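# Close and latch the door between two rooms

## Task

Push the door between the two rooms fully shut so that it latches. At the end, no object other than the robot and the door may lie even partly within the yellow floor tape (resting on the tape line itself is allowed). The coffee table must be standing upright when done. The robot must not fall or finish leaning. Anything that stays in place only because the robot holds it does not count.

## Robot and tools

Robot: a Hello Robot Stretch 4, about 1.6 m tall. It has one arm: an omni-wheel base (rim within 0.23 m of the base origin), a lift on a mast, a telescoping arm that reaches forward, a wrist with yaw, pitch and roll, and a two-finger gripper. Loose objects may occasionally get a short push from outside.

Frames: the base frame has its origin on the floor under the base centre, x forward, y left, z up. hand_pose, a point between the open fingertips, is reported in this frame and may be slightly wrong. The odometry frame is the base frame as it was when the scene began. base_odometry counts wheel turns, so slipping shows up as travel. Heading runs -3.142 to 3.142, positive to the left. If turned_by_wheels and turned_by_imu differ by more than about 0.1 rad, the base likely hit something or slipped.

execute_actions: args "actions" (a list holding one action, or empty to just read state and images) and optional "cameras" (a list from head_camera, head_left_camera, head_right_camera, wrist_camera, all; omitted, null or ["all"] means all, [] means none). An action has "base", "joints" or both, plus optional "pace" and "contact_limits". Alternatively it is just {"end_of_arm": "enable_torque"}, which re-powers any wrist or gripper motor that shut off.
- base: exactly one relative command, an offset from where the base last reported itself. translate_m is straight travel in metres, forward positive, -2 to 2. strafe_m is sideways travel in metres, left positive, -2 to 2. rotate_rad is an in-place turn in radians, counter-clockwise positive, -3.2 to 3.2.
- joints: absolute targets by name. lift_m 0 to 1.2 m. arm_m 0 to 0.55 m extension. wrist_yaw_rad -1.134 to 4.276 (0 forward, positive left, 3.14 folded; above 3.4 the arm may block it). wrist_pitch_rad -1.117 to 4.259 (0 level, 1.57 pointing down). wrist_roll_rad -1.117 to 4.259 (0 means fingers level; positive turns clockwise when seen from behind). gripper_m -0.038 to 0.141, the fingertip gap in metres; negative values press the tips together.
- pace: "slow", "default", "fast" or "max". The base reaches 0.1/0.3/0.4/0.6 m/s and 1/2/3/4 rad/s. Above lift_m 0.2 these are lowered, down to 0.3 m/s and 1 rad/s at lift 1.2.
- contact_limits: only {"arm_m": value}, 0 (gentlest) to 0.75 (firmest), default 0.5.
A joint target outside its range is clipped and the result says so. Any other bad value or unknown key rejects the whole call. All motions start together. One action runs at most 15 s. A joint or base left out of an action may still be driving toward its earlier target.

wait: "seconds" 0 to 10. Sends no new command and returns state and images.
zoom_image: "camera" plus "region" [x0, y0, x1, y1] in image pixels, origin at top left, at most 504x504. Works only on the latest full image.
read_manual: returns licence texts only.
finished_scene: "scene" (1 or 2) ends the scene for good and reports success. Call it only after the door is latched and everything is stable.

Cameras: head_camera (420x560) sits on top of the mast and looks forward and down; turn the base to look elsewhere. head_left_camera and head_right_camera are fisheyes that look more steeply down and show the base and arm. wrist_camera (616x392) looks along the fingers, with the tips near the bottom of its image. Calibration is approximate.

Result lines: joint_positions are current values; a joint counts as done within about ±0.004 m for lift, arm and gripper, ±0.02 for yaw and roll, ±0.05 for pitch. base_status and joint_status values:
- done: for the base, the wheels turned the full amount, even if they slipped.
- off_target: stopped short and may still be pushing.
- contact_stop_at_<key>: blocked by contact; that part goes slack.
- limit_stop_at_tilt: lean over 6 degrees; lift, arm and wheels go slack until the lean drops.
- limit_stop_at_own_body: self-collision; moving away still works.
- torque_fault: a wrist motor went limp; send enable_torque.
- time_out.
on_its_own describes uncommanded behaviour; its "held at" is a held target, not the actual position. lidar_m gives 12 distances in 30-degree sectors counter-clockwise from straight ahead (4th left, 7th behind, 10th right). "-" means nothing seen, or something closer than 0.25 m. It misses glass and thin legs. wrist_depth_mm is a 7x7 grid of depths, 100–2000 mm. motor_effort is in percent, with the peak in brackets; for wheels, positive means turning right. base_tilt is in degrees, forward and right positive, with about 1.5 degrees of fixed bias. If a call reports a stop, the later calls in that reply are skipped.

Gripper: to grasp, command a gap smaller than the object; squeezing harder pulls it toward the wrist. The gripper reading does not confirm a grasp; a firm squeeze shows in gripper effort. If the fingertips jam on a surface, raise the lift.

Cautions: do not tip over. Avoid turning or driving with more than 1 kg held and arm_m above 0.2. Avoid strong steady pushes with the gripper raised high or with a high contact limit. Keep the coffee table upright and keep all other objects out of the taped area. Avoid slamming the door, hard hits and drops. Tilting the wrist up (pitch below -0.2) while rolling it (roll below -0.4 or above 4) risks self-collision. To unfold at the start, send lift_m 0.4 with wrist_yaw_rad 0. Shorter robot motion time is better.

Each tool is called after "Emit:" by a JSON object that holds its "method" and its "body".

## Session

I'll start by looking at the scene.

Emit:
{"method": "execute_actions", "body": {"actions": []}}

Scene clock: 0.00 s.
base_odometry: x=+0.000 y=+0.000 heading=+0.000 (m, m, rad; odometry frame)
turned_by_wheels: +0.000 (rad since the last result)
turned_by_imu: +0.000 (rad since the last result)
base_tilt: forward=+0.5 right=+0.1 (deg)
lidar_m: 1.11 1.96 1.46 1.48 0.98 0.88 0.90 0.79 0.71 0.72 0.87 1.14
base_status: not commanded
joint_positions: lift_m=+0.180 arm_m=+0.002 wrist_yaw_rad=+3.138 wrist_pitch_rad=+0.020 wrist_roll_rad=+0.014 gripper_m=+0.057
joint_status: not commanded
motor_effort: lift_m=+19 arm_m=-1 wrist_yaw_rad=-2 wrist_pitch_rad=-9 wrist_roll_rad=+1 gripper_m=-5 wheel_0=+0 wheel_1=+0 wheel_2=+0 (%)
hand_pose: x=-0.1157 y=+0.0883 z=+0.3527 quat_wxyz=(+0.002, -0.010, +0.007, +1.000) (m; base frame)
wrist_depth_mm: - 138 1118 1060 960 904 854 / - 130 1098 1060 976 917 866 / - 126 178 1042 976 904 866 / 108 137 232 1060 960 891 866 / 525 1098 1118 1060 976 904 842 / 878 1098 212 1025 214 904 866 / 866 866 904 142 891 878 854
pictures: head_camera, head_left_camera, head_right_camera, wrist_camera
Images, in order (width x height): head_camera 420x560, head_left_camera 420x672, head_right_camera 420x672, wrist_camera 616x392.

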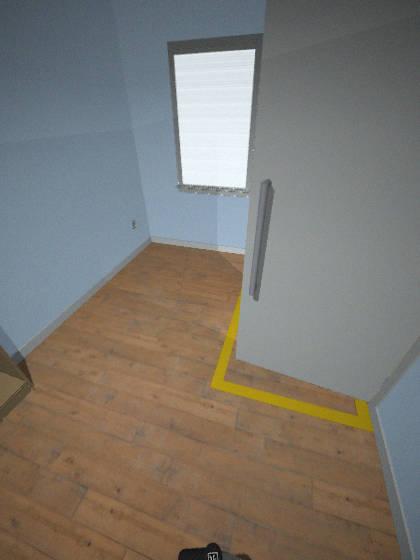

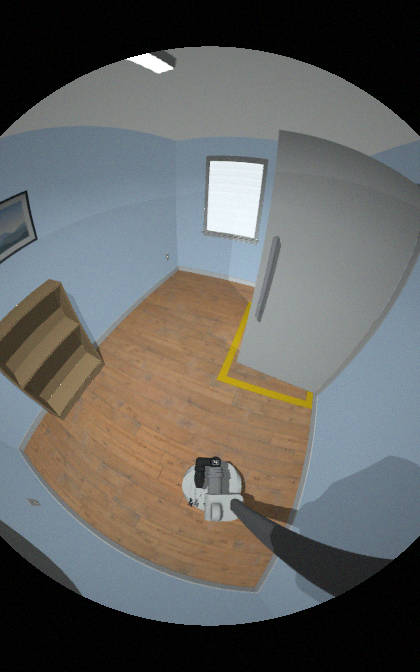

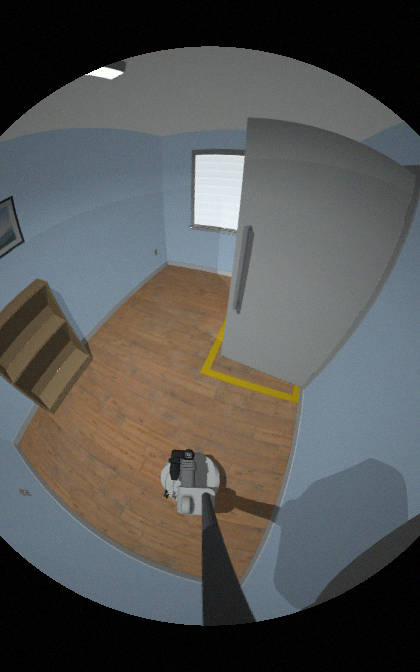

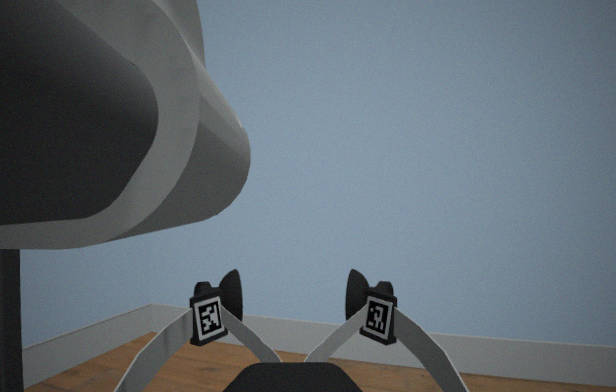

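Emit:
{"method": "zoom_image", "body": {"camera": "head_camera", "region": [160, 160, 420, 460]}}

Emit:
{"method": "zoom_image", "body": {"camera": "head_left_camera", "region": [0, 200, 420, 620]}}

Region (160, 160, 420, 460) of head_camera's 420x560 image, scaled by 1.680, with more detail than that image has; it fills the left 437 columns of this view, and the rest is white.

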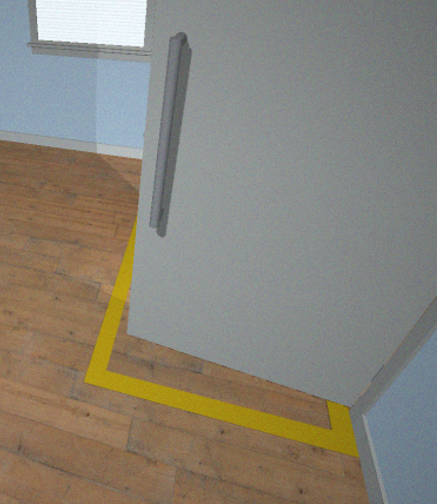

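Region (0, 200, 420, 620) of head_left_camera's 420x672 image, scaled by 1.200, with more detail than that image has.

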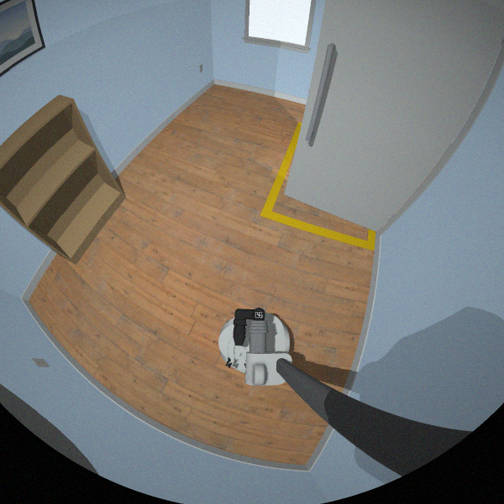

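Emit:
{"method": "execute_actions", "body": {"actions": [{"base": {"rotate_rad": 0.17}, "pace": "fast"}], "cameras": []}}

Emit:
{"method": "execute_actions", "body": {"actions": [{"base": {"translate_m": 1.6}, "pace": "fast"}]}}

Scene clock: 6.57 s.
base_odometry: x=+0.000 y=+0.000 heading=+0.170 (m, m, rad; odometry frame)
turned_by_wheels: +0.170 (rad since the last result)
turned_by_imu: +0.168 (rad since the last result)
base_tilt: forward=+0.5 right=+0.0 (deg)
lidar_m: 2.55 1.55 1.46 1.28 0.92 0.88 0.92 0.74 0.69 0.75 1.03 1.10
base_status: done
joint_positions: lift_m=+0.180 arm_m=+0.002 wrist_yaw_rad=+3.138 wrist_pitch_rad=+0.020 wrist_roll_rad=+0.014 gripper_m=+0.057
joint_status: not commanded
motor_effort: lift_m=+19(19) arm_m=-1(1) wrist_yaw_rad=-2(2) wrist_pitch_rad=-7(9) wrist_roll_rad=+1(1) gripper_m=-4(6) wheel_0=-2(6) wheel_1=-2(6) wheel_2=-1(8) (%)
hand_pose: x=-0.1157 y=+0.0883 z=+0.3527 quat_wxyz=(+0.002, -0.010, +0.007, +1.000) (m; base frame)
wrist_depth_mm: - 138 1205 1118 991 878 809 / - 130 1205 1098 1008 878 809 / - 126 178 1098 976 878 809 / 109 137 231 1098 976 891 809 / 492 931 1182 1078 991 878 809 / 788 976 211 1078 215 891 809 / 778 878 904 142 904 866 798
pictures: none
No camera images: the call's "cameras" was empty. Leave "cameras" out to get every camera's image.

Scene clock: 11.87 s.
base_odometry: x=+1.577 y=+0.271 heading=+0.170 (m, m, rad; odometry frame)
turned_by_wheels: +0.000 (rad since the last result)
turned_by_imu: +0.002 (rad since the last result)
base_tilt: forward=+0.5 right=-0.1 (deg)
lidar_m: 1.42 1.00 0.96 1.01 1.04 2.28 2.18 0.63 0.63 1.12 1.17 1.39
base_status: done
joint_positions: lift_m=+0.180 arm_m=+0.002 wrist_yaw_rad=+3.138 wrist_pitch_rad=+0.020 wrist_roll_rad=+0.014 gripper_m=+0.057
joint_status: not commanded
motor_effort: lift_m=+19(19) arm_m=-1(1) wrist_yaw_rad=-2(2) wrist_pitch_rad=-8(8) wrist_roll_rad=+1(2) gripper_m=-4(5) wheel_0=+1(6) wheel_1=+1(10) wheel_2=+0(13) (%)
hand_pose: x=-0.1157 y=+0.0883 z=+0.3527 quat_wxyz=(+0.002, -0.010, +0.007, +1.000) (m; base frame)
wrist_depth_mm: - 137 - - - - 1983 / - 130 - - - - 1983 / - 126 178 - - - 1983 / 108 137 231 - - - 1983 / 854 1808 - - - - 1983 / 1336 1499 211 1499 215 1430 1430 / 931 904 891 141 904 976 976
pictures: head_camera, head_left_camera, head_right_camera, wrist_camera
camera_calibration (this result's frames):
wrist_camera: T_world_to_cam=[[0.0507329, 0.998647, 0.0114319, -0.100268], [-0.000194646, 0.0114566, -0.999934, 0.412142], [-0.998712, 0.0507273, 0.000775607, 0.104942], [0, 0, 0, 1]] pos_world=[0.109974, 0.0900876, 0.41318]
Images, in order (width x height): head_camera 420x560, head_left_camera 420x672, head_right_camera 420x672, wrist_camera 616x392.

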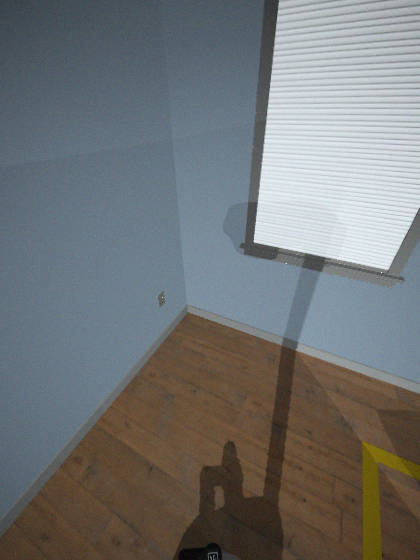

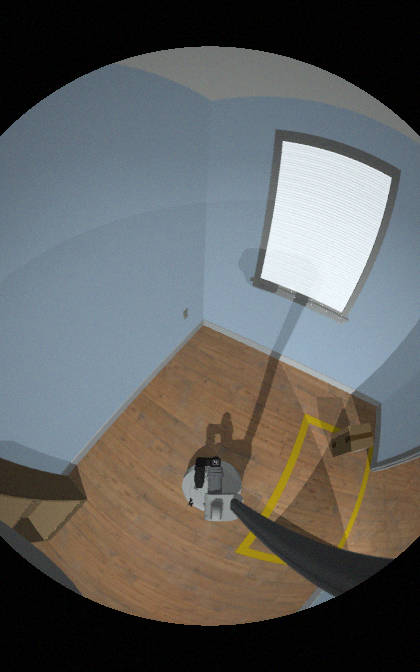

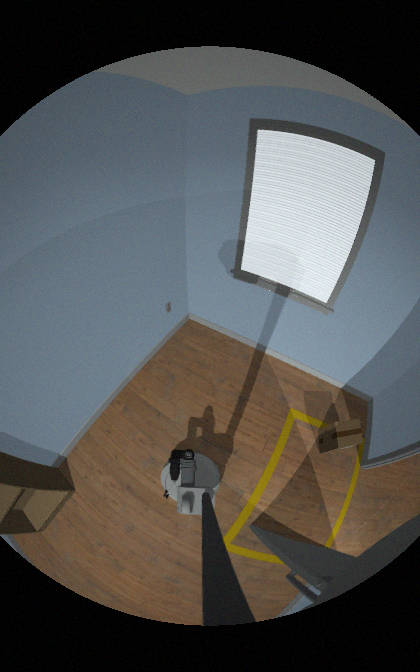

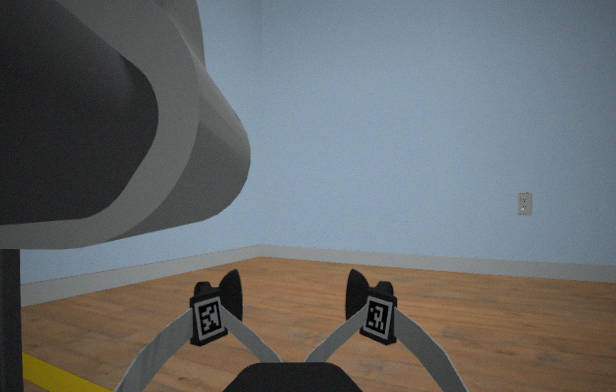

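Emit:
{"method": "execute_actions", "body": {"actions": [{"base": {"rotate_rad": -1.8}, "pace": "fast"}]}}

Scene clock: 14.07 s.
base_odometry: x=+1.577 y=+0.271 heading=-1.630 (m, m, rad; odometry frame)
turned_by_wheels: -1.800 (rad since the last result)
turned_by_imu: -1.780 (rad since the last result)
base_tilt: forward=+0.4 right=+0.0 (deg)
lidar_m: 1.61 1.12 1.39 1.40 1.14 0.97 0.96 1.07 1.47 2.30 1.72 0.61
base_status: done
joint_positions: lift_m=+0.180 arm_m=+0.002 wrist_yaw_rad=+3.138 wrist_pitch_rad=+0.020 wrist_roll_rad=+0.014 gripper_m=+0.057
joint_status: not commanded
motor_effort: lift_m=+18(19) arm_m=-1(1) wrist_yaw_rad=-2(2) wrist_pitch_rad=-8(9) wrist_roll_rad=+2(1) gripper_m=-4(5) wheel_0=+1(9) wheel_1=+2(9) wheel_2=-1(9) (%)
hand_pose: x=-0.1157 y=+0.0883 z=+0.3527 quat_wxyz=(+0.002, -0.010, +0.007, +1.000) (m; base frame)
wrist_depth_mm: - 137 1182 1118 1060 1008 946 / - 130 1160 1138 1078 991 931 / - 125 178 1138 1042 991 960 / 108 137 232 1118 1078 991 960 / 603 1255 1229 1138 1060 1008 960 / 1042 1255 212 1118 214 1008 946 / 931 891 891 142 891 946 960
pictures: head_camera, head_left_camera, head_right_camera, wrist_camera
camera_calibration (this result's frames):
wrist_camera: T_world_to_cam=[[0.0507333, 0.998647, 0.0114325, -0.100269], [-0.000194572, 0.0114572, -0.999934, 0.412142], [-0.998712, 0.0507278, 0.000775568, 0.10495], [0, 0, 0, 1]] pos_world=[0.109982, 0.0900876, 0.41318]
Images, in order (width x height): head_camera 420x560, head_left_camera 420x672, head_right_camera 420x672, wrist_camera 616x392.

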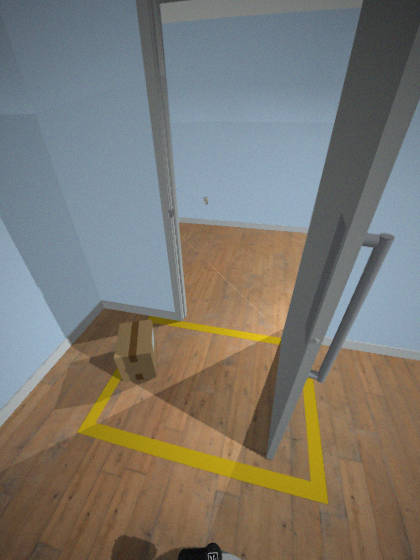

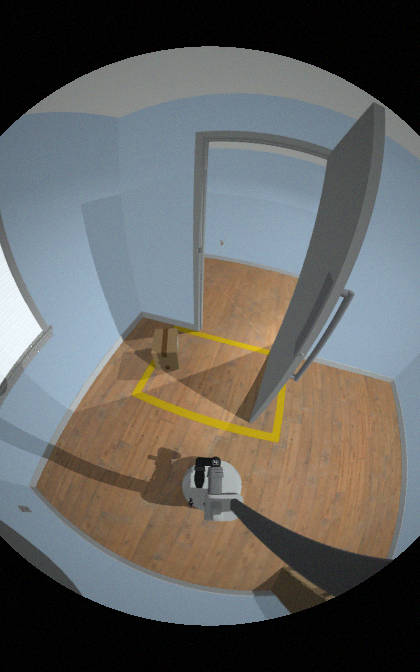

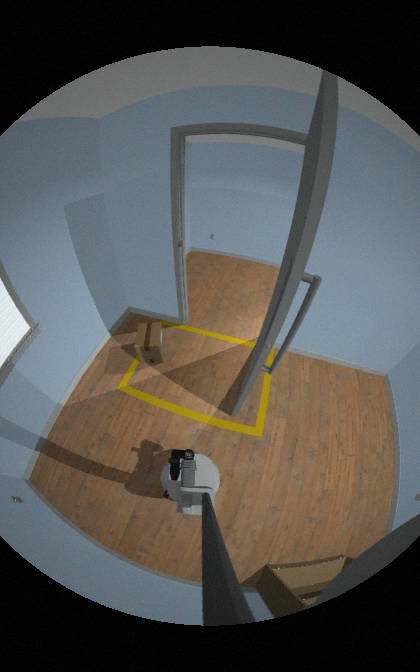

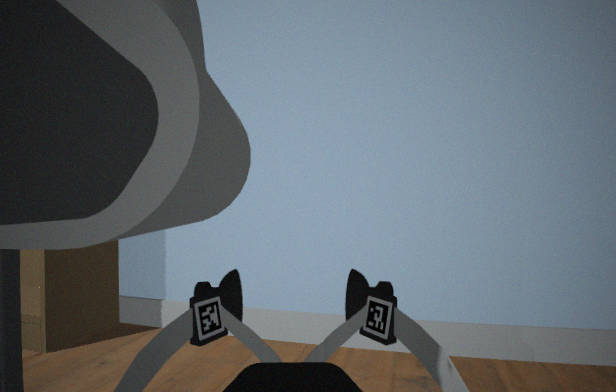

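Emit:
{"method": "zoom_image", "body": {"camera": "head_camera", "region": [70, 210, 340, 510]}}

Emit:
{"method": "zoom_image", "body": {"camera": "head_camera", "region": [160, 210, 320, 370]}}

Region (70, 210, 340, 510) of head_camera's 420x560 image, scaled by 1.680, with more detail than that image has; it fills the left 454 columns of this view, and the rest is white.

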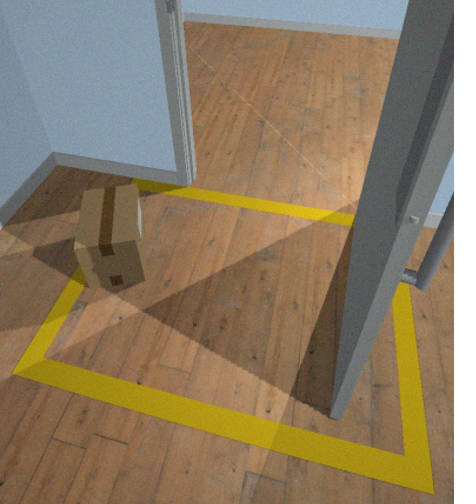

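Region (160, 210, 320, 370) of head_camera's 420x560 image, scaled by 3.150, with more detail than that image has.

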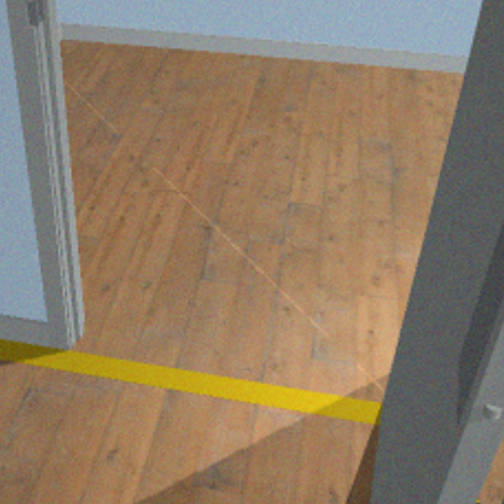

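Emit:
{"method": "zoom_image", "body": {"camera": "head_camera", "region": [70, 300, 220, 450]}}

Emit:
{"method": "zoom_image", "body": {"camera": "head_camera", "region": [180, 330, 340, 510]}}

Emit:
{"method": "zoom_image", "body": {"camera": "head_left_camera", "region": [100, 230, 330, 460]}}

Region (70, 300, 220, 450) of head_camera's 420x560 image, scaled by 3.360, with more detail than that image has.

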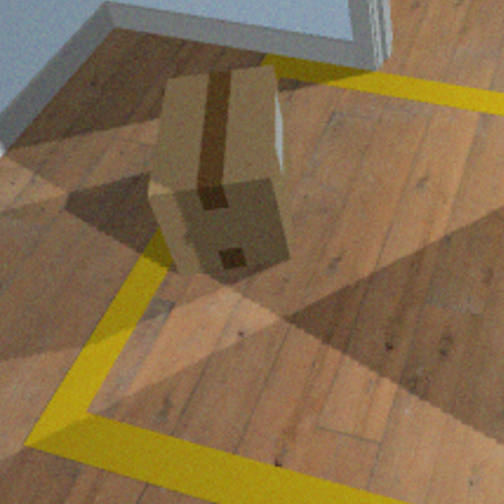

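Region (180, 330, 340, 510) of head_camera's 420x560 image, scaled by 2.800, with more detail than that image has.

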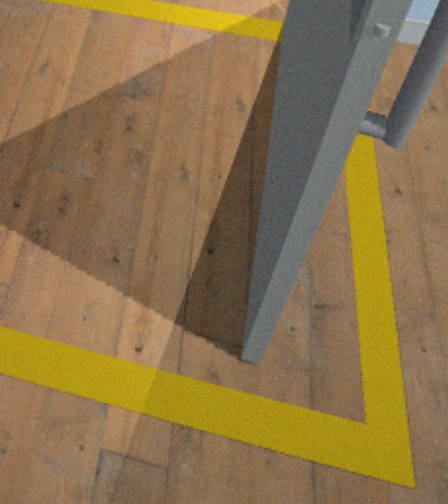

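Region (100, 230, 330, 460) of head_left_camera's 420x672 image, scaled by 2.191, with more detail than that image has.

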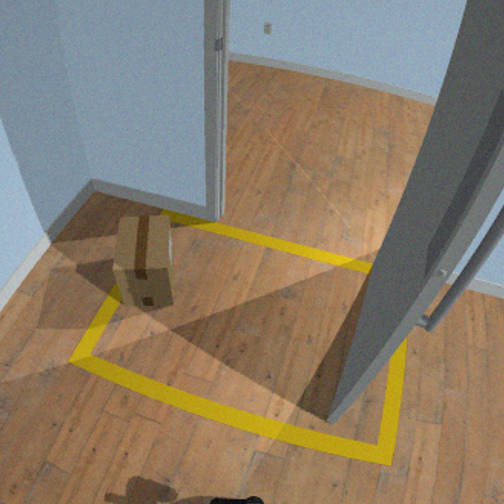

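Emit:
{"method": "execute_actions", "body": {"actions": [{"base": {"translate_m": 1.22}, "pace": "fast"}]}}

Scene clock: 28.40 s.
base_odometry: x=+1.505 y=-0.947 heading=-1.630 (m, m, rad; odometry frame)
turned_by_wheels: +0.000 (rad since the last result)
turned_by_imu: +0.002 (rad since the last result)
base_tilt: forward=+0.5 right=+0.1 (deg)
lidar_m: 2.13 0.42 0.40 0.34 0.35 2.14 2.13 0.58 0.52 0.53 0.71 2.58
base_status: done
joint_positions: lift_m=+0.180 arm_m=+0.002 wrist_yaw_rad=+3.138 wrist_pitch_rad=+0.020 wrist_roll_rad=+0.014 gripper_m=+0.057
joint_status: not commanded
motor_effort: lift_m=+19(19) arm_m=-1(2) wrist_yaw_rad=-2(2) wrist_pitch_rad=-9(10) wrist_roll_rad=+1(1) gripper_m=-5(2) wheel_0=+0(8) wheel_1=+1(7) wheel_2=+2(12) (%)
hand_pose: x=-0.1157 y=+0.0883 z=+0.3527 quat_wxyz=(+0.002, -0.010, +0.007, +1.000) (m; base frame)
wrist_depth_mm: - 138 - - - - - / - 130 - - - - 1983 / - 126 178 - - - 1983 / 108 137 231 - - - 1983 / 427 - - - - - - / 676 1464 211 1464 215 1464 1430 / 676 820 891 142 904 931 946
pictures: head_camera, head_left_camera, head_right_camera, wrist_camera
camera_calibration (this result's frames):
wrist_camera: T_world_to_cam=[[0.0507333, 0.998647, 0.0114325, -0.100269], [-0.000194639, 0.0114571, -0.999934, 0.412142], [-0.998712, 0.0507278, 0.000775632, 0.10495], [0, 0, 0, 1]] pos_world=[0.109982, 0.0900876, 0.41318]
Images, in order (width x height): head_camera 420x560, head_left_camera 420x672, head_right_camera 420x672, wrist_camera 616x392.

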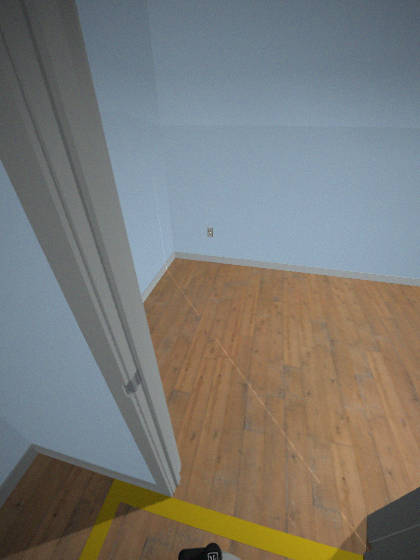

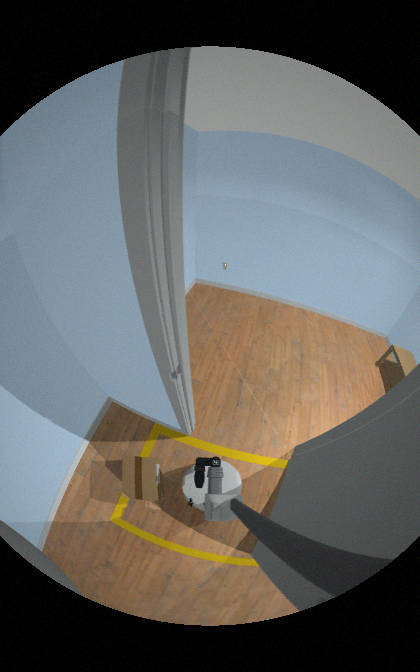

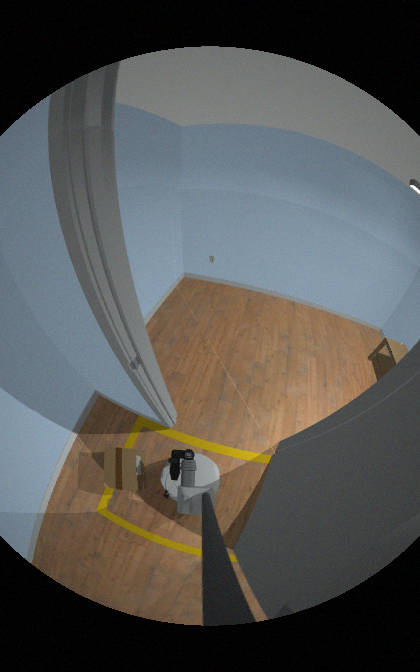

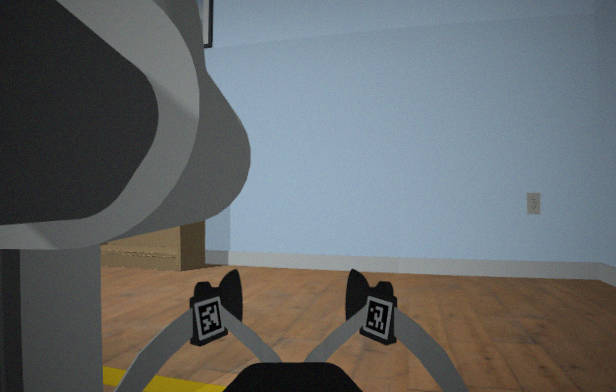

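Emit:
{"method": "zoom_image", "body": {"camera": "head_left_camera", "region": [60, 390, 300, 590]}}

Emit:
{"method": "zoom_image", "body": {"camera": "head_left_camera", "region": [320, 310, 420, 430]}}

Region (60, 390, 300, 590) of head_left_camera's 420x672 image, scaled by 2.100, with more detail than that image has.

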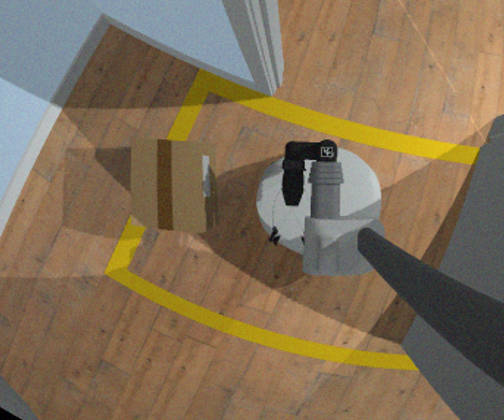

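Region (320, 310, 420, 430) of head_left_camera's 420x672 image, scaled by 4.200, with more detail than that image has.

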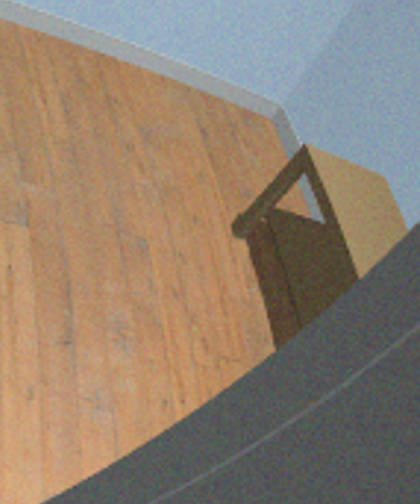

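Emit:
{"method": "execute_actions", "body": {"actions": [{"base": {"strafe_m": 0.5}, "pace": "slow"}], "cameras": ["head_left_camera", "head_right_camera"]}}

Scene clock: 35.83 s.
base_odometry: x=+2.004 y=-0.977 heading=-1.630 (m, m, rad; odometry frame)
turned_by_wheels: +0.000 (rad since the last result)
turned_by_imu: +0.003 (rad since the last result)
base_tilt: forward=+0.4 right=+0.0 (deg)
lidar_m: 0.46 0.57 0.25 0.25 0.25 1.28 2.00 2.35 0.99 0.99 2.93 0.46
base_status: done
joint_positions: lift_m=+0.180 arm_m=+0.002 wrist_yaw_rad=+3.138 wrist_pitch_rad=+0.020 wrist_roll_rad=+0.014 gripper_m=+0.057
joint_status: not commanded
motor_effort: lift_m=+18(18) arm_m=-1(1) wrist_yaw_rad=-2(2) wrist_pitch_rad=-9(9) wrist_roll_rad=+1(1) gripper_m=-5(4) wheel_0=-14(16) wheel_1=+13(19) wheel_2=+1(3) (%)
hand_pose: x=-0.1157 y=+0.0883 z=+0.3527 quat_wxyz=(+0.002, -0.010, +0.007, +1.000) (m; base frame)
wrist_depth_mm: - 138 - - - 1921 1281 / - 130 - - - - 1281 / - 125 178 - - 1921 1308 / 108 137 231 - - 1983 1308 / - - - - - - 1281 / 1366 1430 211 1499 214 1464 1182 / 931 891 891 142 917 960 976
pictures: head_left_camera, head_right_camera
Images, in order (width x height): head_left_camera 420x672, head_right_camera 420x672.

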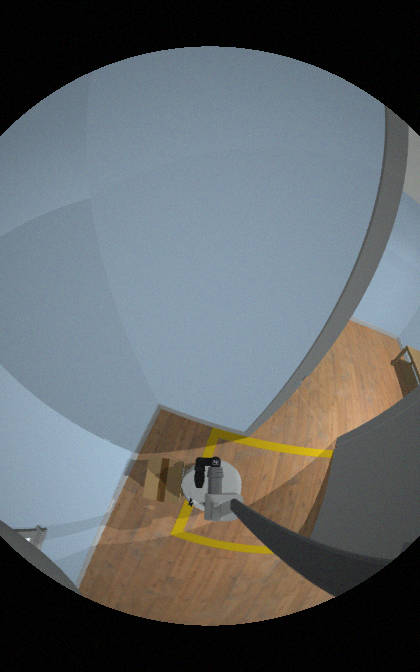

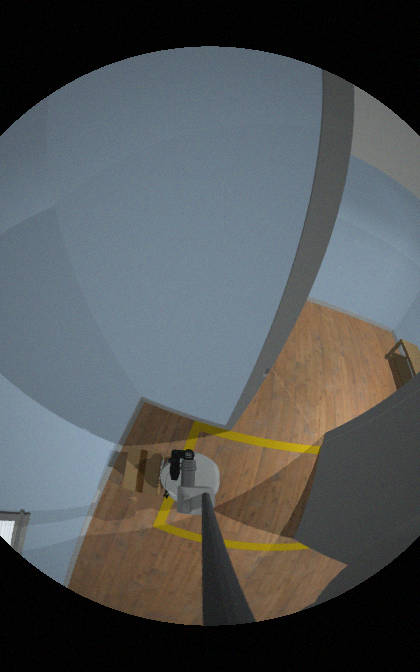

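Emit:
{"method": "zoom_image", "body": {"camera": "head_left_camera", "region": [90, 390, 290, 590]}}

Region (90, 390, 290, 590) of head_left_camera's 420x672 image, scaled by 2.520, with more detail than that image has.

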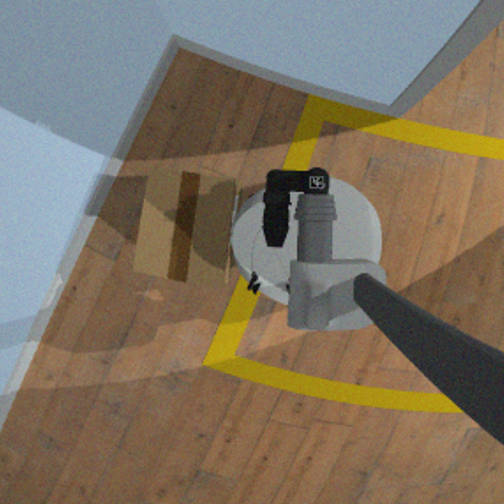

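Emit:
{"method": "execute_actions", "body": {"actions": [{"base": {"strafe_m": 0.09}, "pace": "slow"}], "cameras": ["head_left_camera", "head_right_camera"]}}

Scene clock: 39.20 s.
base_odometry: x=+2.093 y=-0.982 heading=-1.630 (m, m, rad; odometry frame)
turned_by_wheels: +0.000 (rad since the last result)
turned_by_imu: +0.000 (rad since the last result)
base_tilt: forward=+0.4 right=+0.0 (deg)
lidar_m: 0.48 0.58 0.25 0.25 0.25 1.09 1.99 2.35 1.06 1.08 3.05 0.48
base_status: done
joint_positions: lift_m=+0.180 arm_m=+0.002 wrist_yaw_rad=+3.138 wrist_pitch_rad=+0.020 wrist_roll_rad=+0.014 gripper_m=+0.057
joint_status: not commanded
motor_effort: lift_m=+18(19) arm_m=-1(1) wrist_yaw_rad=-2(2) wrist_pitch_rad=-10(9) wrist_roll_rad=+2(2) gripper_m=-5(3) wheel_0=-14(19) wheel_1=+13(15) wheel_2=+0(1) (%)
hand_pose: x=-0.1157 y=+0.0883 z=+0.3527 quat_wxyz=(+0.002, -0.010, +0.007, +1.000) (m; base frame)
wrist_depth_mm: - 138 - - - 1921 1060 / - 130 - - - 1921 1078 / - 126 178 - - 1863 1098 / 109 137 232 - - 1921 1118 / - - - - - 1983 1118 / 1336 1464 211 1499 216 1430 1098 / 946 878 904 142 891 931 946
pictures: head_left_camera, head_right_camera
Images, in order (width x height): head_left_camera 420x672, head_right_camera 420x672.

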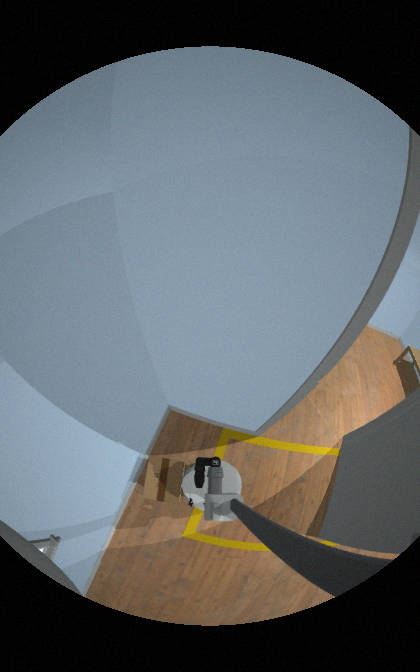

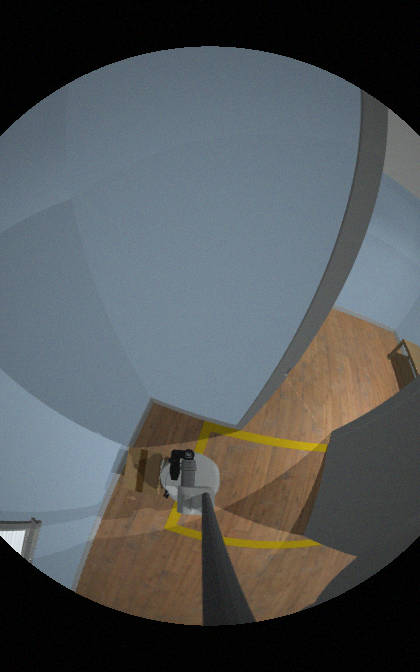

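Emit:
{"method": "zoom_image", "body": {"camera": "head_left_camera", "region": [90, 390, 290, 590]}}

Region (90, 390, 290, 590) of head_left_camera's 420x672 image, scaled by 2.520, with more detail than that image has.

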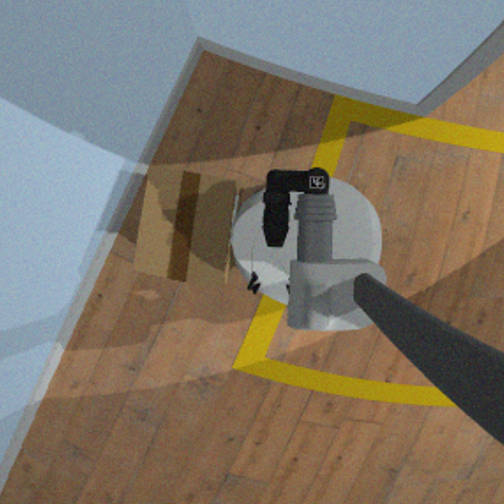

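Emit:
{"method": "execute_actions", "body": {"actions": [{"base": {"rotate_rad": 0.64}, "joints": {"wrist_yaw_rad": 3.3}, "pace": "default"}], "cameras": ["head_left_camera", "head_right_camera"]}}

Scene clock: 57.10 s.
base_odometry: x=+2.092 y=-0.982 heading=-0.991 (m, m, rad; odometry frame)
turned_by_wheels: +0.639 (rad since the last result)
turned_by_imu: +0.631 (rad since the last result)
base_tilt: forward=+0.5 right=+0.0 (deg)
lidar_m: 0.58 0.25 0.25 0.27 1.42 2.03 2.42 1.06 1.11 0.53 0.48 0.49
base_status: done
joint_positions: lift_m=+0.180 arm_m=+0.002 wrist_yaw_rad=+3.300 wrist_pitch_rad=+0.020 wrist_roll_rad=+0.014 gripper_m=+0.057
joint_status: all done
motor_effort: lift_m=+19(18) arm_m=-1(1) wrist_yaw_rad=-1(4) wrist_pitch_rad=-8(7) wrist_roll_rad=+2(2) gripper_m=-5(3) wheel_0=-12(19) wheel_1=+11(14) wheel_2=-8(10) (%)
hand_pose: x=-0.1261 y=+0.0410 z=+0.3527 quat_wxyz=(-0.079, -0.011, +0.006, +0.997) (m; base frame)
wrist_depth_mm: - - 131 - - - 1863 / - - 125 - - - 1863 / - - 123 190 - - 1921 / - 110 130 282 - - 1863 / 180 1078 1182 - - - 1921 / 190 1098 211 1499 215 1464 1464 / 192 544 891 142 891 960 976
pictures: head_left_camera, head_right_camera
Images, in order (width x height): head_left_camera 420x672, head_right_camera 420x672.

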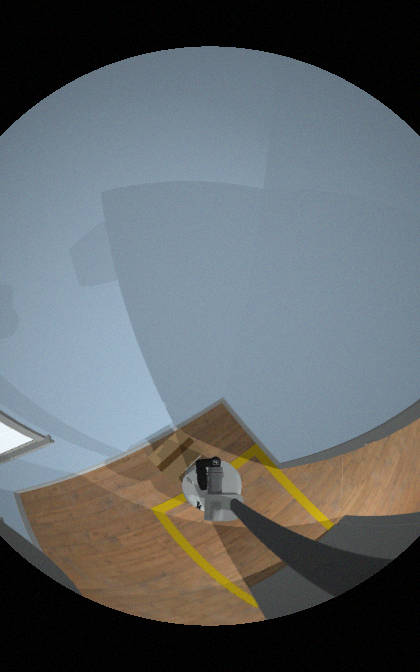

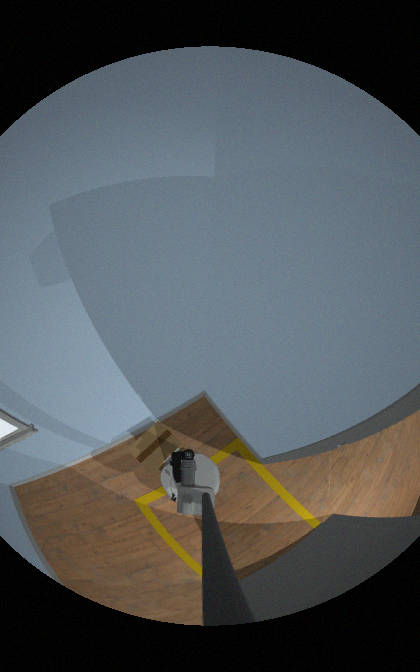

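Emit:
{"method": "execute_actions", "body": {"actions": [{"base": {"translate_m": -1.38}, "pace": "max"}]}}

Scene clock: 61.30 s.
base_odometry: x=+1.336 y=+0.173 heading=-0.991 (m, m, rad; odometry frame)
turned_by_wheels: +0.000 (rad since the last result)
turned_by_imu: -0.002 (rad since the last result)
base_tilt: forward=+0.4 right=+0.0 (deg)
lidar_m: 1.41 1.55 1.60 1.26 1.14 1.05 1.08 2.08 2.13 1.43 0.41 1.55
base_status: done
joint_positions: lift_m=+0.180 arm_m=+0.002 wrist_yaw_rad=+3.300 wrist_pitch_rad=+0.020 wrist_roll_rad=+0.014 gripper_m=+0.057
joint_status: not commanded
motor_effort: lift_m=+19(19) arm_m=-1(1) wrist_yaw_rad=-1(1) wrist_pitch_rad=-8(10) wrist_roll_rad=+2(1) gripper_m=-3(4) wheel_0=+2(12) wheel_1=+1(10) wheel_2=-1(15) (%)
hand_pose: x=-0.1261 y=+0.0409 z=+0.3527 quat_wxyz=(-0.079, -0.011, +0.006, +0.997) (m; base frame)
wrist_depth_mm: - - 131 - 1499 1160 1078 / - - 125 1808 1708 1160 1098 / - - 123 189 1618 1160 1118 / - 110 130 281 1661 1138 1078 / 181 1983 - - 1618 1160 1078 / 189 1397 211 1464 215 1160 1098 / 193 549 904 142 904 946 960
pictures: head_camera, head_left_camera, head_right_camera, wrist_camera
camera_calibration (this result's frames):
wrist_camera: T_world_to_cam=[[-0.11024, 0.993839, 0.011432, -0.0725031], [-0.00203297, 0.0112767, -0.999934, 0.412459], [-0.993903, -0.110256, 0.000777304, 0.104121], [0, 0, 0, 1]] pos_world=[0.0963319, 0.0788853, 0.41318]
Images, in order (width x height): head_camera 420x560, head_left_camera 420x672, head_right_camera 420x672, wrist_camera 616x392.

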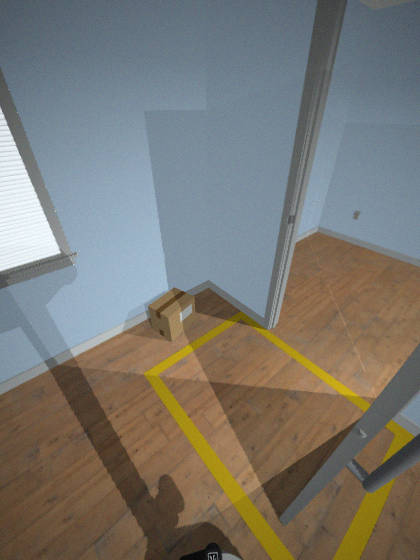

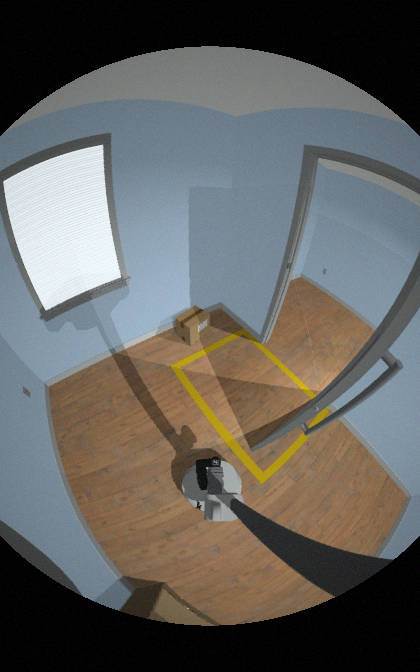

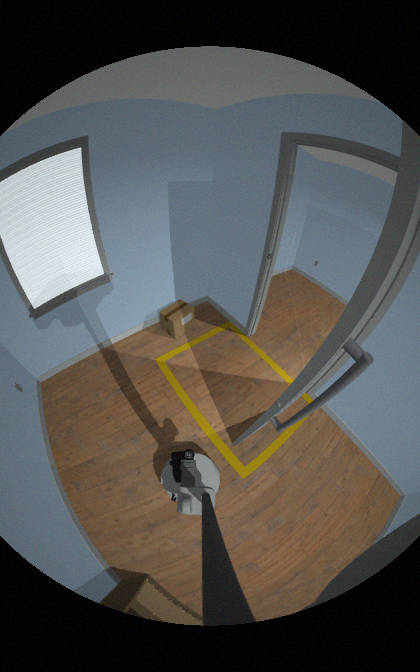

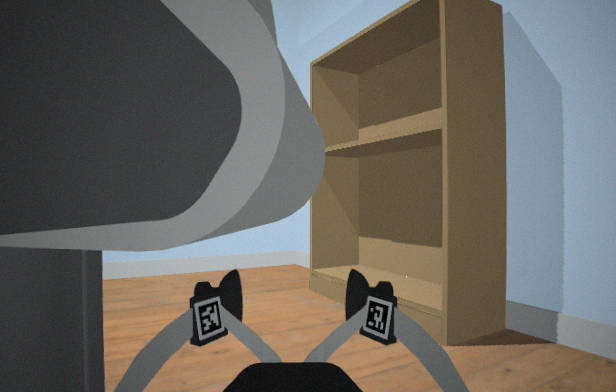

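Emit:
{"method": "zoom_image", "body": {"camera": "head_camera", "region": [220, 380, 420, 560]}}

Emit:
{"method": "zoom_image", "body": {"camera": "head_camera", "region": [120, 260, 320, 400]}}

Region (220, 380, 420, 560) of head_camera's 420x560 image, scaled by 2.520, with more detail than that image has; it fills the top 454 rows of this view, and the rest is white.

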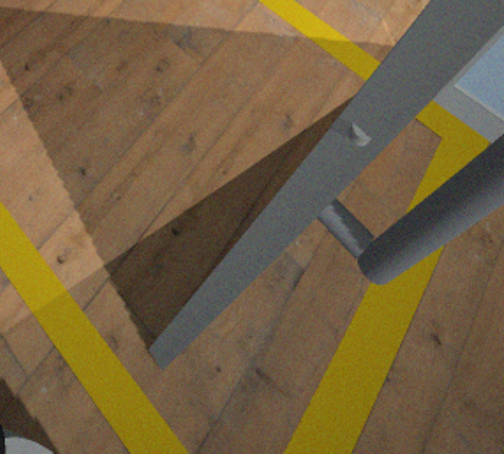

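Region (120, 260, 320, 400) of head_camera's 420x560 image, scaled by 2.520, with more detail than that image has; it fills the top 353 rows of this view, and the rest is white.

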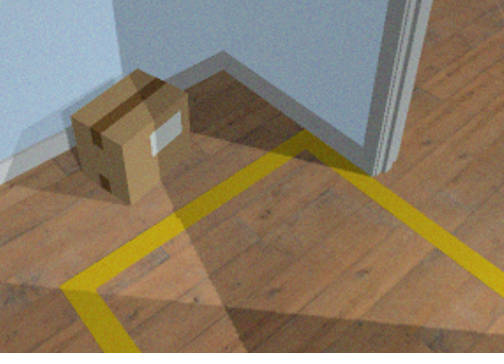

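Emit:
{"method": "execute_actions", "body": {"actions": [{"base": {"strafe_m": -0.6}, "pace": "fast"}], "cameras": ["head_camera", "head_left_camera", "head_right_camera"]}}

Scene clock: 66.20 s.
base_odometry: x=+0.834 y=-0.156 heading=-0.991 (m, m, rad; odometry frame)
turned_by_wheels: +0.000 (rad since the last result)
turned_by_imu: -0.003 (rad since the last result)
base_tilt: forward=+0.4 right=+0.0 (deg)
lidar_m: 0.37 0.26 1.99 1.78 1.62 1.35 1.88 1.72 1.41 0.90 0.83 0.52
base_status: done
joint_positions: lift_m=+0.180 arm_m=+0.002 wrist_yaw_rad=+3.300 wrist_pitch_rad=+0.020 wrist_roll_rad=+0.014 gripper_m=+0.057
joint_status: not commanded
motor_effort: lift_m=+18(19) arm_m=-1(1) wrist_yaw_rad=-1(1) wrist_pitch_rad=-10(8) wrist_roll_rad=+2(2) gripper_m=-6(1) wheel_0=-1(12) wheel_1=+0(15) wheel_2=-1(2) (%)
hand_pose: x=-0.1261 y=+0.0409 z=+0.3527 quat_wxyz=(-0.079, -0.011, +0.006, +0.997) (m; base frame)
wrist_depth_mm: - - 131 - - 1863 1397 / - - 125 - - 1708 1499 / - - 123 190 - 1618 1464 / - 110 130 279 - 1756 1576 / 181 1661 1983 - - 1708 1537 / 190 1464 211 1464 215 1397 1229 / 192 554 904 142 904 946 960
pictures: head_camera, head_left_camera, head_right_camera
Images, in order (width x height): head_camera 420x560, head_left_camera 420x672, head_right_camera 420x672.

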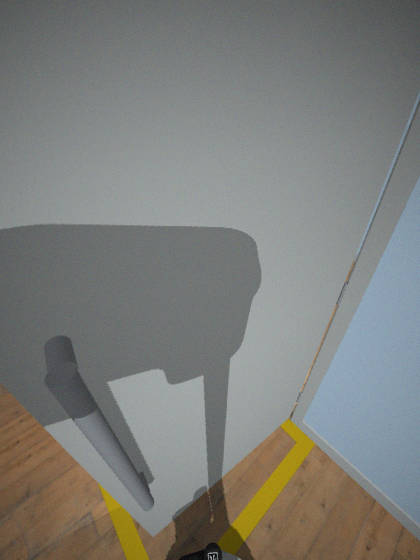

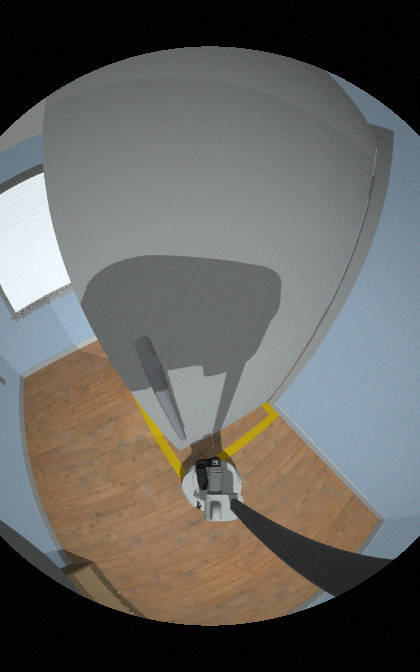

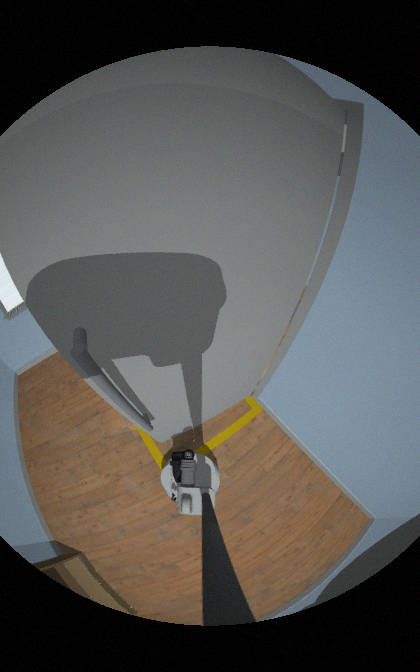

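Emit:
{"method": "zoom_image", "body": {"camera": "head_camera", "region": [0, 310, 330, 560]}}

Region (0, 310, 330, 560) of head_camera's 420x560 image, scaled by 1.527, with more detail than that image has; it fills the top 382 rows of this view, and the rest is white.

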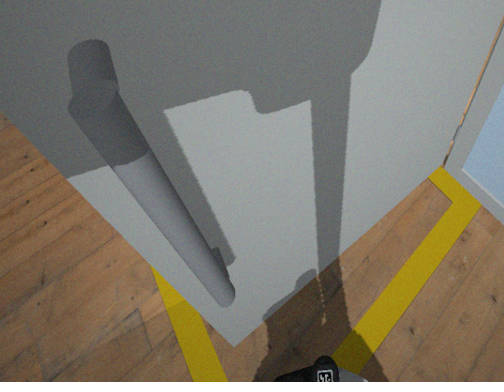

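Emit:
{"method": "execute_actions", "body": {"actions": [{"base": {"translate_m": 1.0}, "pace": "slow"}], "cameras": ["head_camera", "head_left_camera", "head_right_camera"]}}

action 0: "base": translate_m = 1.0 would last too long for one action: at the pace "slow" translate_m can be at most 0.766 in either direction: name a faster pace, or command the rest in another action

Emit:
{"method": "execute_actions", "body": {"actions": [{"base": {"translate_m": 0.175}, "pace": "fast"}], "cameras": ["head_left_camera"]}}

Scene clock: 74.03 s.
base_odometry: x=+0.930 y=-0.303 heading=-0.991 (m, m, rad; odometry frame)
turned_by_wheels: +0.000 (rad since the last result)
turned_by_imu: +0.001 (rad since the last result)
base_tilt: forward=+0.5 right=+0.1 (deg)
lidar_m: 0.25 - 0.25 1.88 1.73 1.50 1.87 1.86 1.22 0.81 0.72 0.31
base_status: done
joint_positions: lift_m=+0.180 arm_m=+0.002 wrist_yaw_rad=+3.300 wrist_pitch_rad=+0.020 wrist_roll_rad=+0.014 gripper_m=+0.057
joint_status: not commanded
motor_effort: lift_m=+18(18) arm_m=-1(1) wrist_yaw_rad=-1(1) wrist_pitch_rad=-7(8) wrist_roll_rad=+2(2) gripper_m=-3(5) wheel_0=+0(7) wheel_1=+1(9) wheel_2=+2(9) (%)
hand_pose: x=-0.1261 y=+0.0409 z=+0.3527 quat_wxyz=(-0.079, -0.011, +0.006, +0.997) (m; base frame)
wrist_depth_mm: - - 131 - - 1921 1537 / - - 125 - - 1863 1618 / - - 123 190 - 1863 1576 / - 110 130 281 - 1921 1618 / 181 1808 - - - 1863 1576 / 190 1430 211 1499 215 1499 1336 / 192 549 891 142 891 960 960
pictures: head_left_camera
Images, in order (width x height): head_left_camera 420x672.

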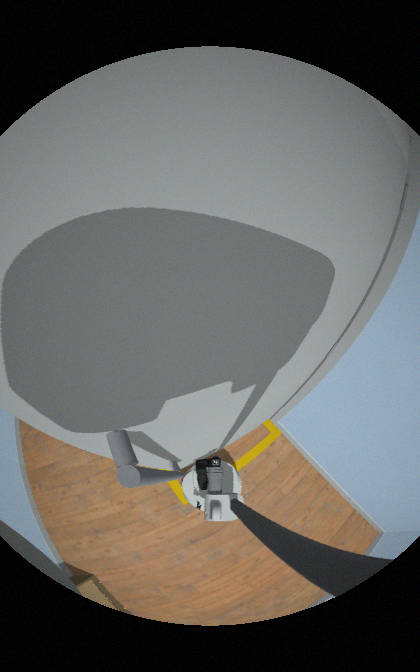

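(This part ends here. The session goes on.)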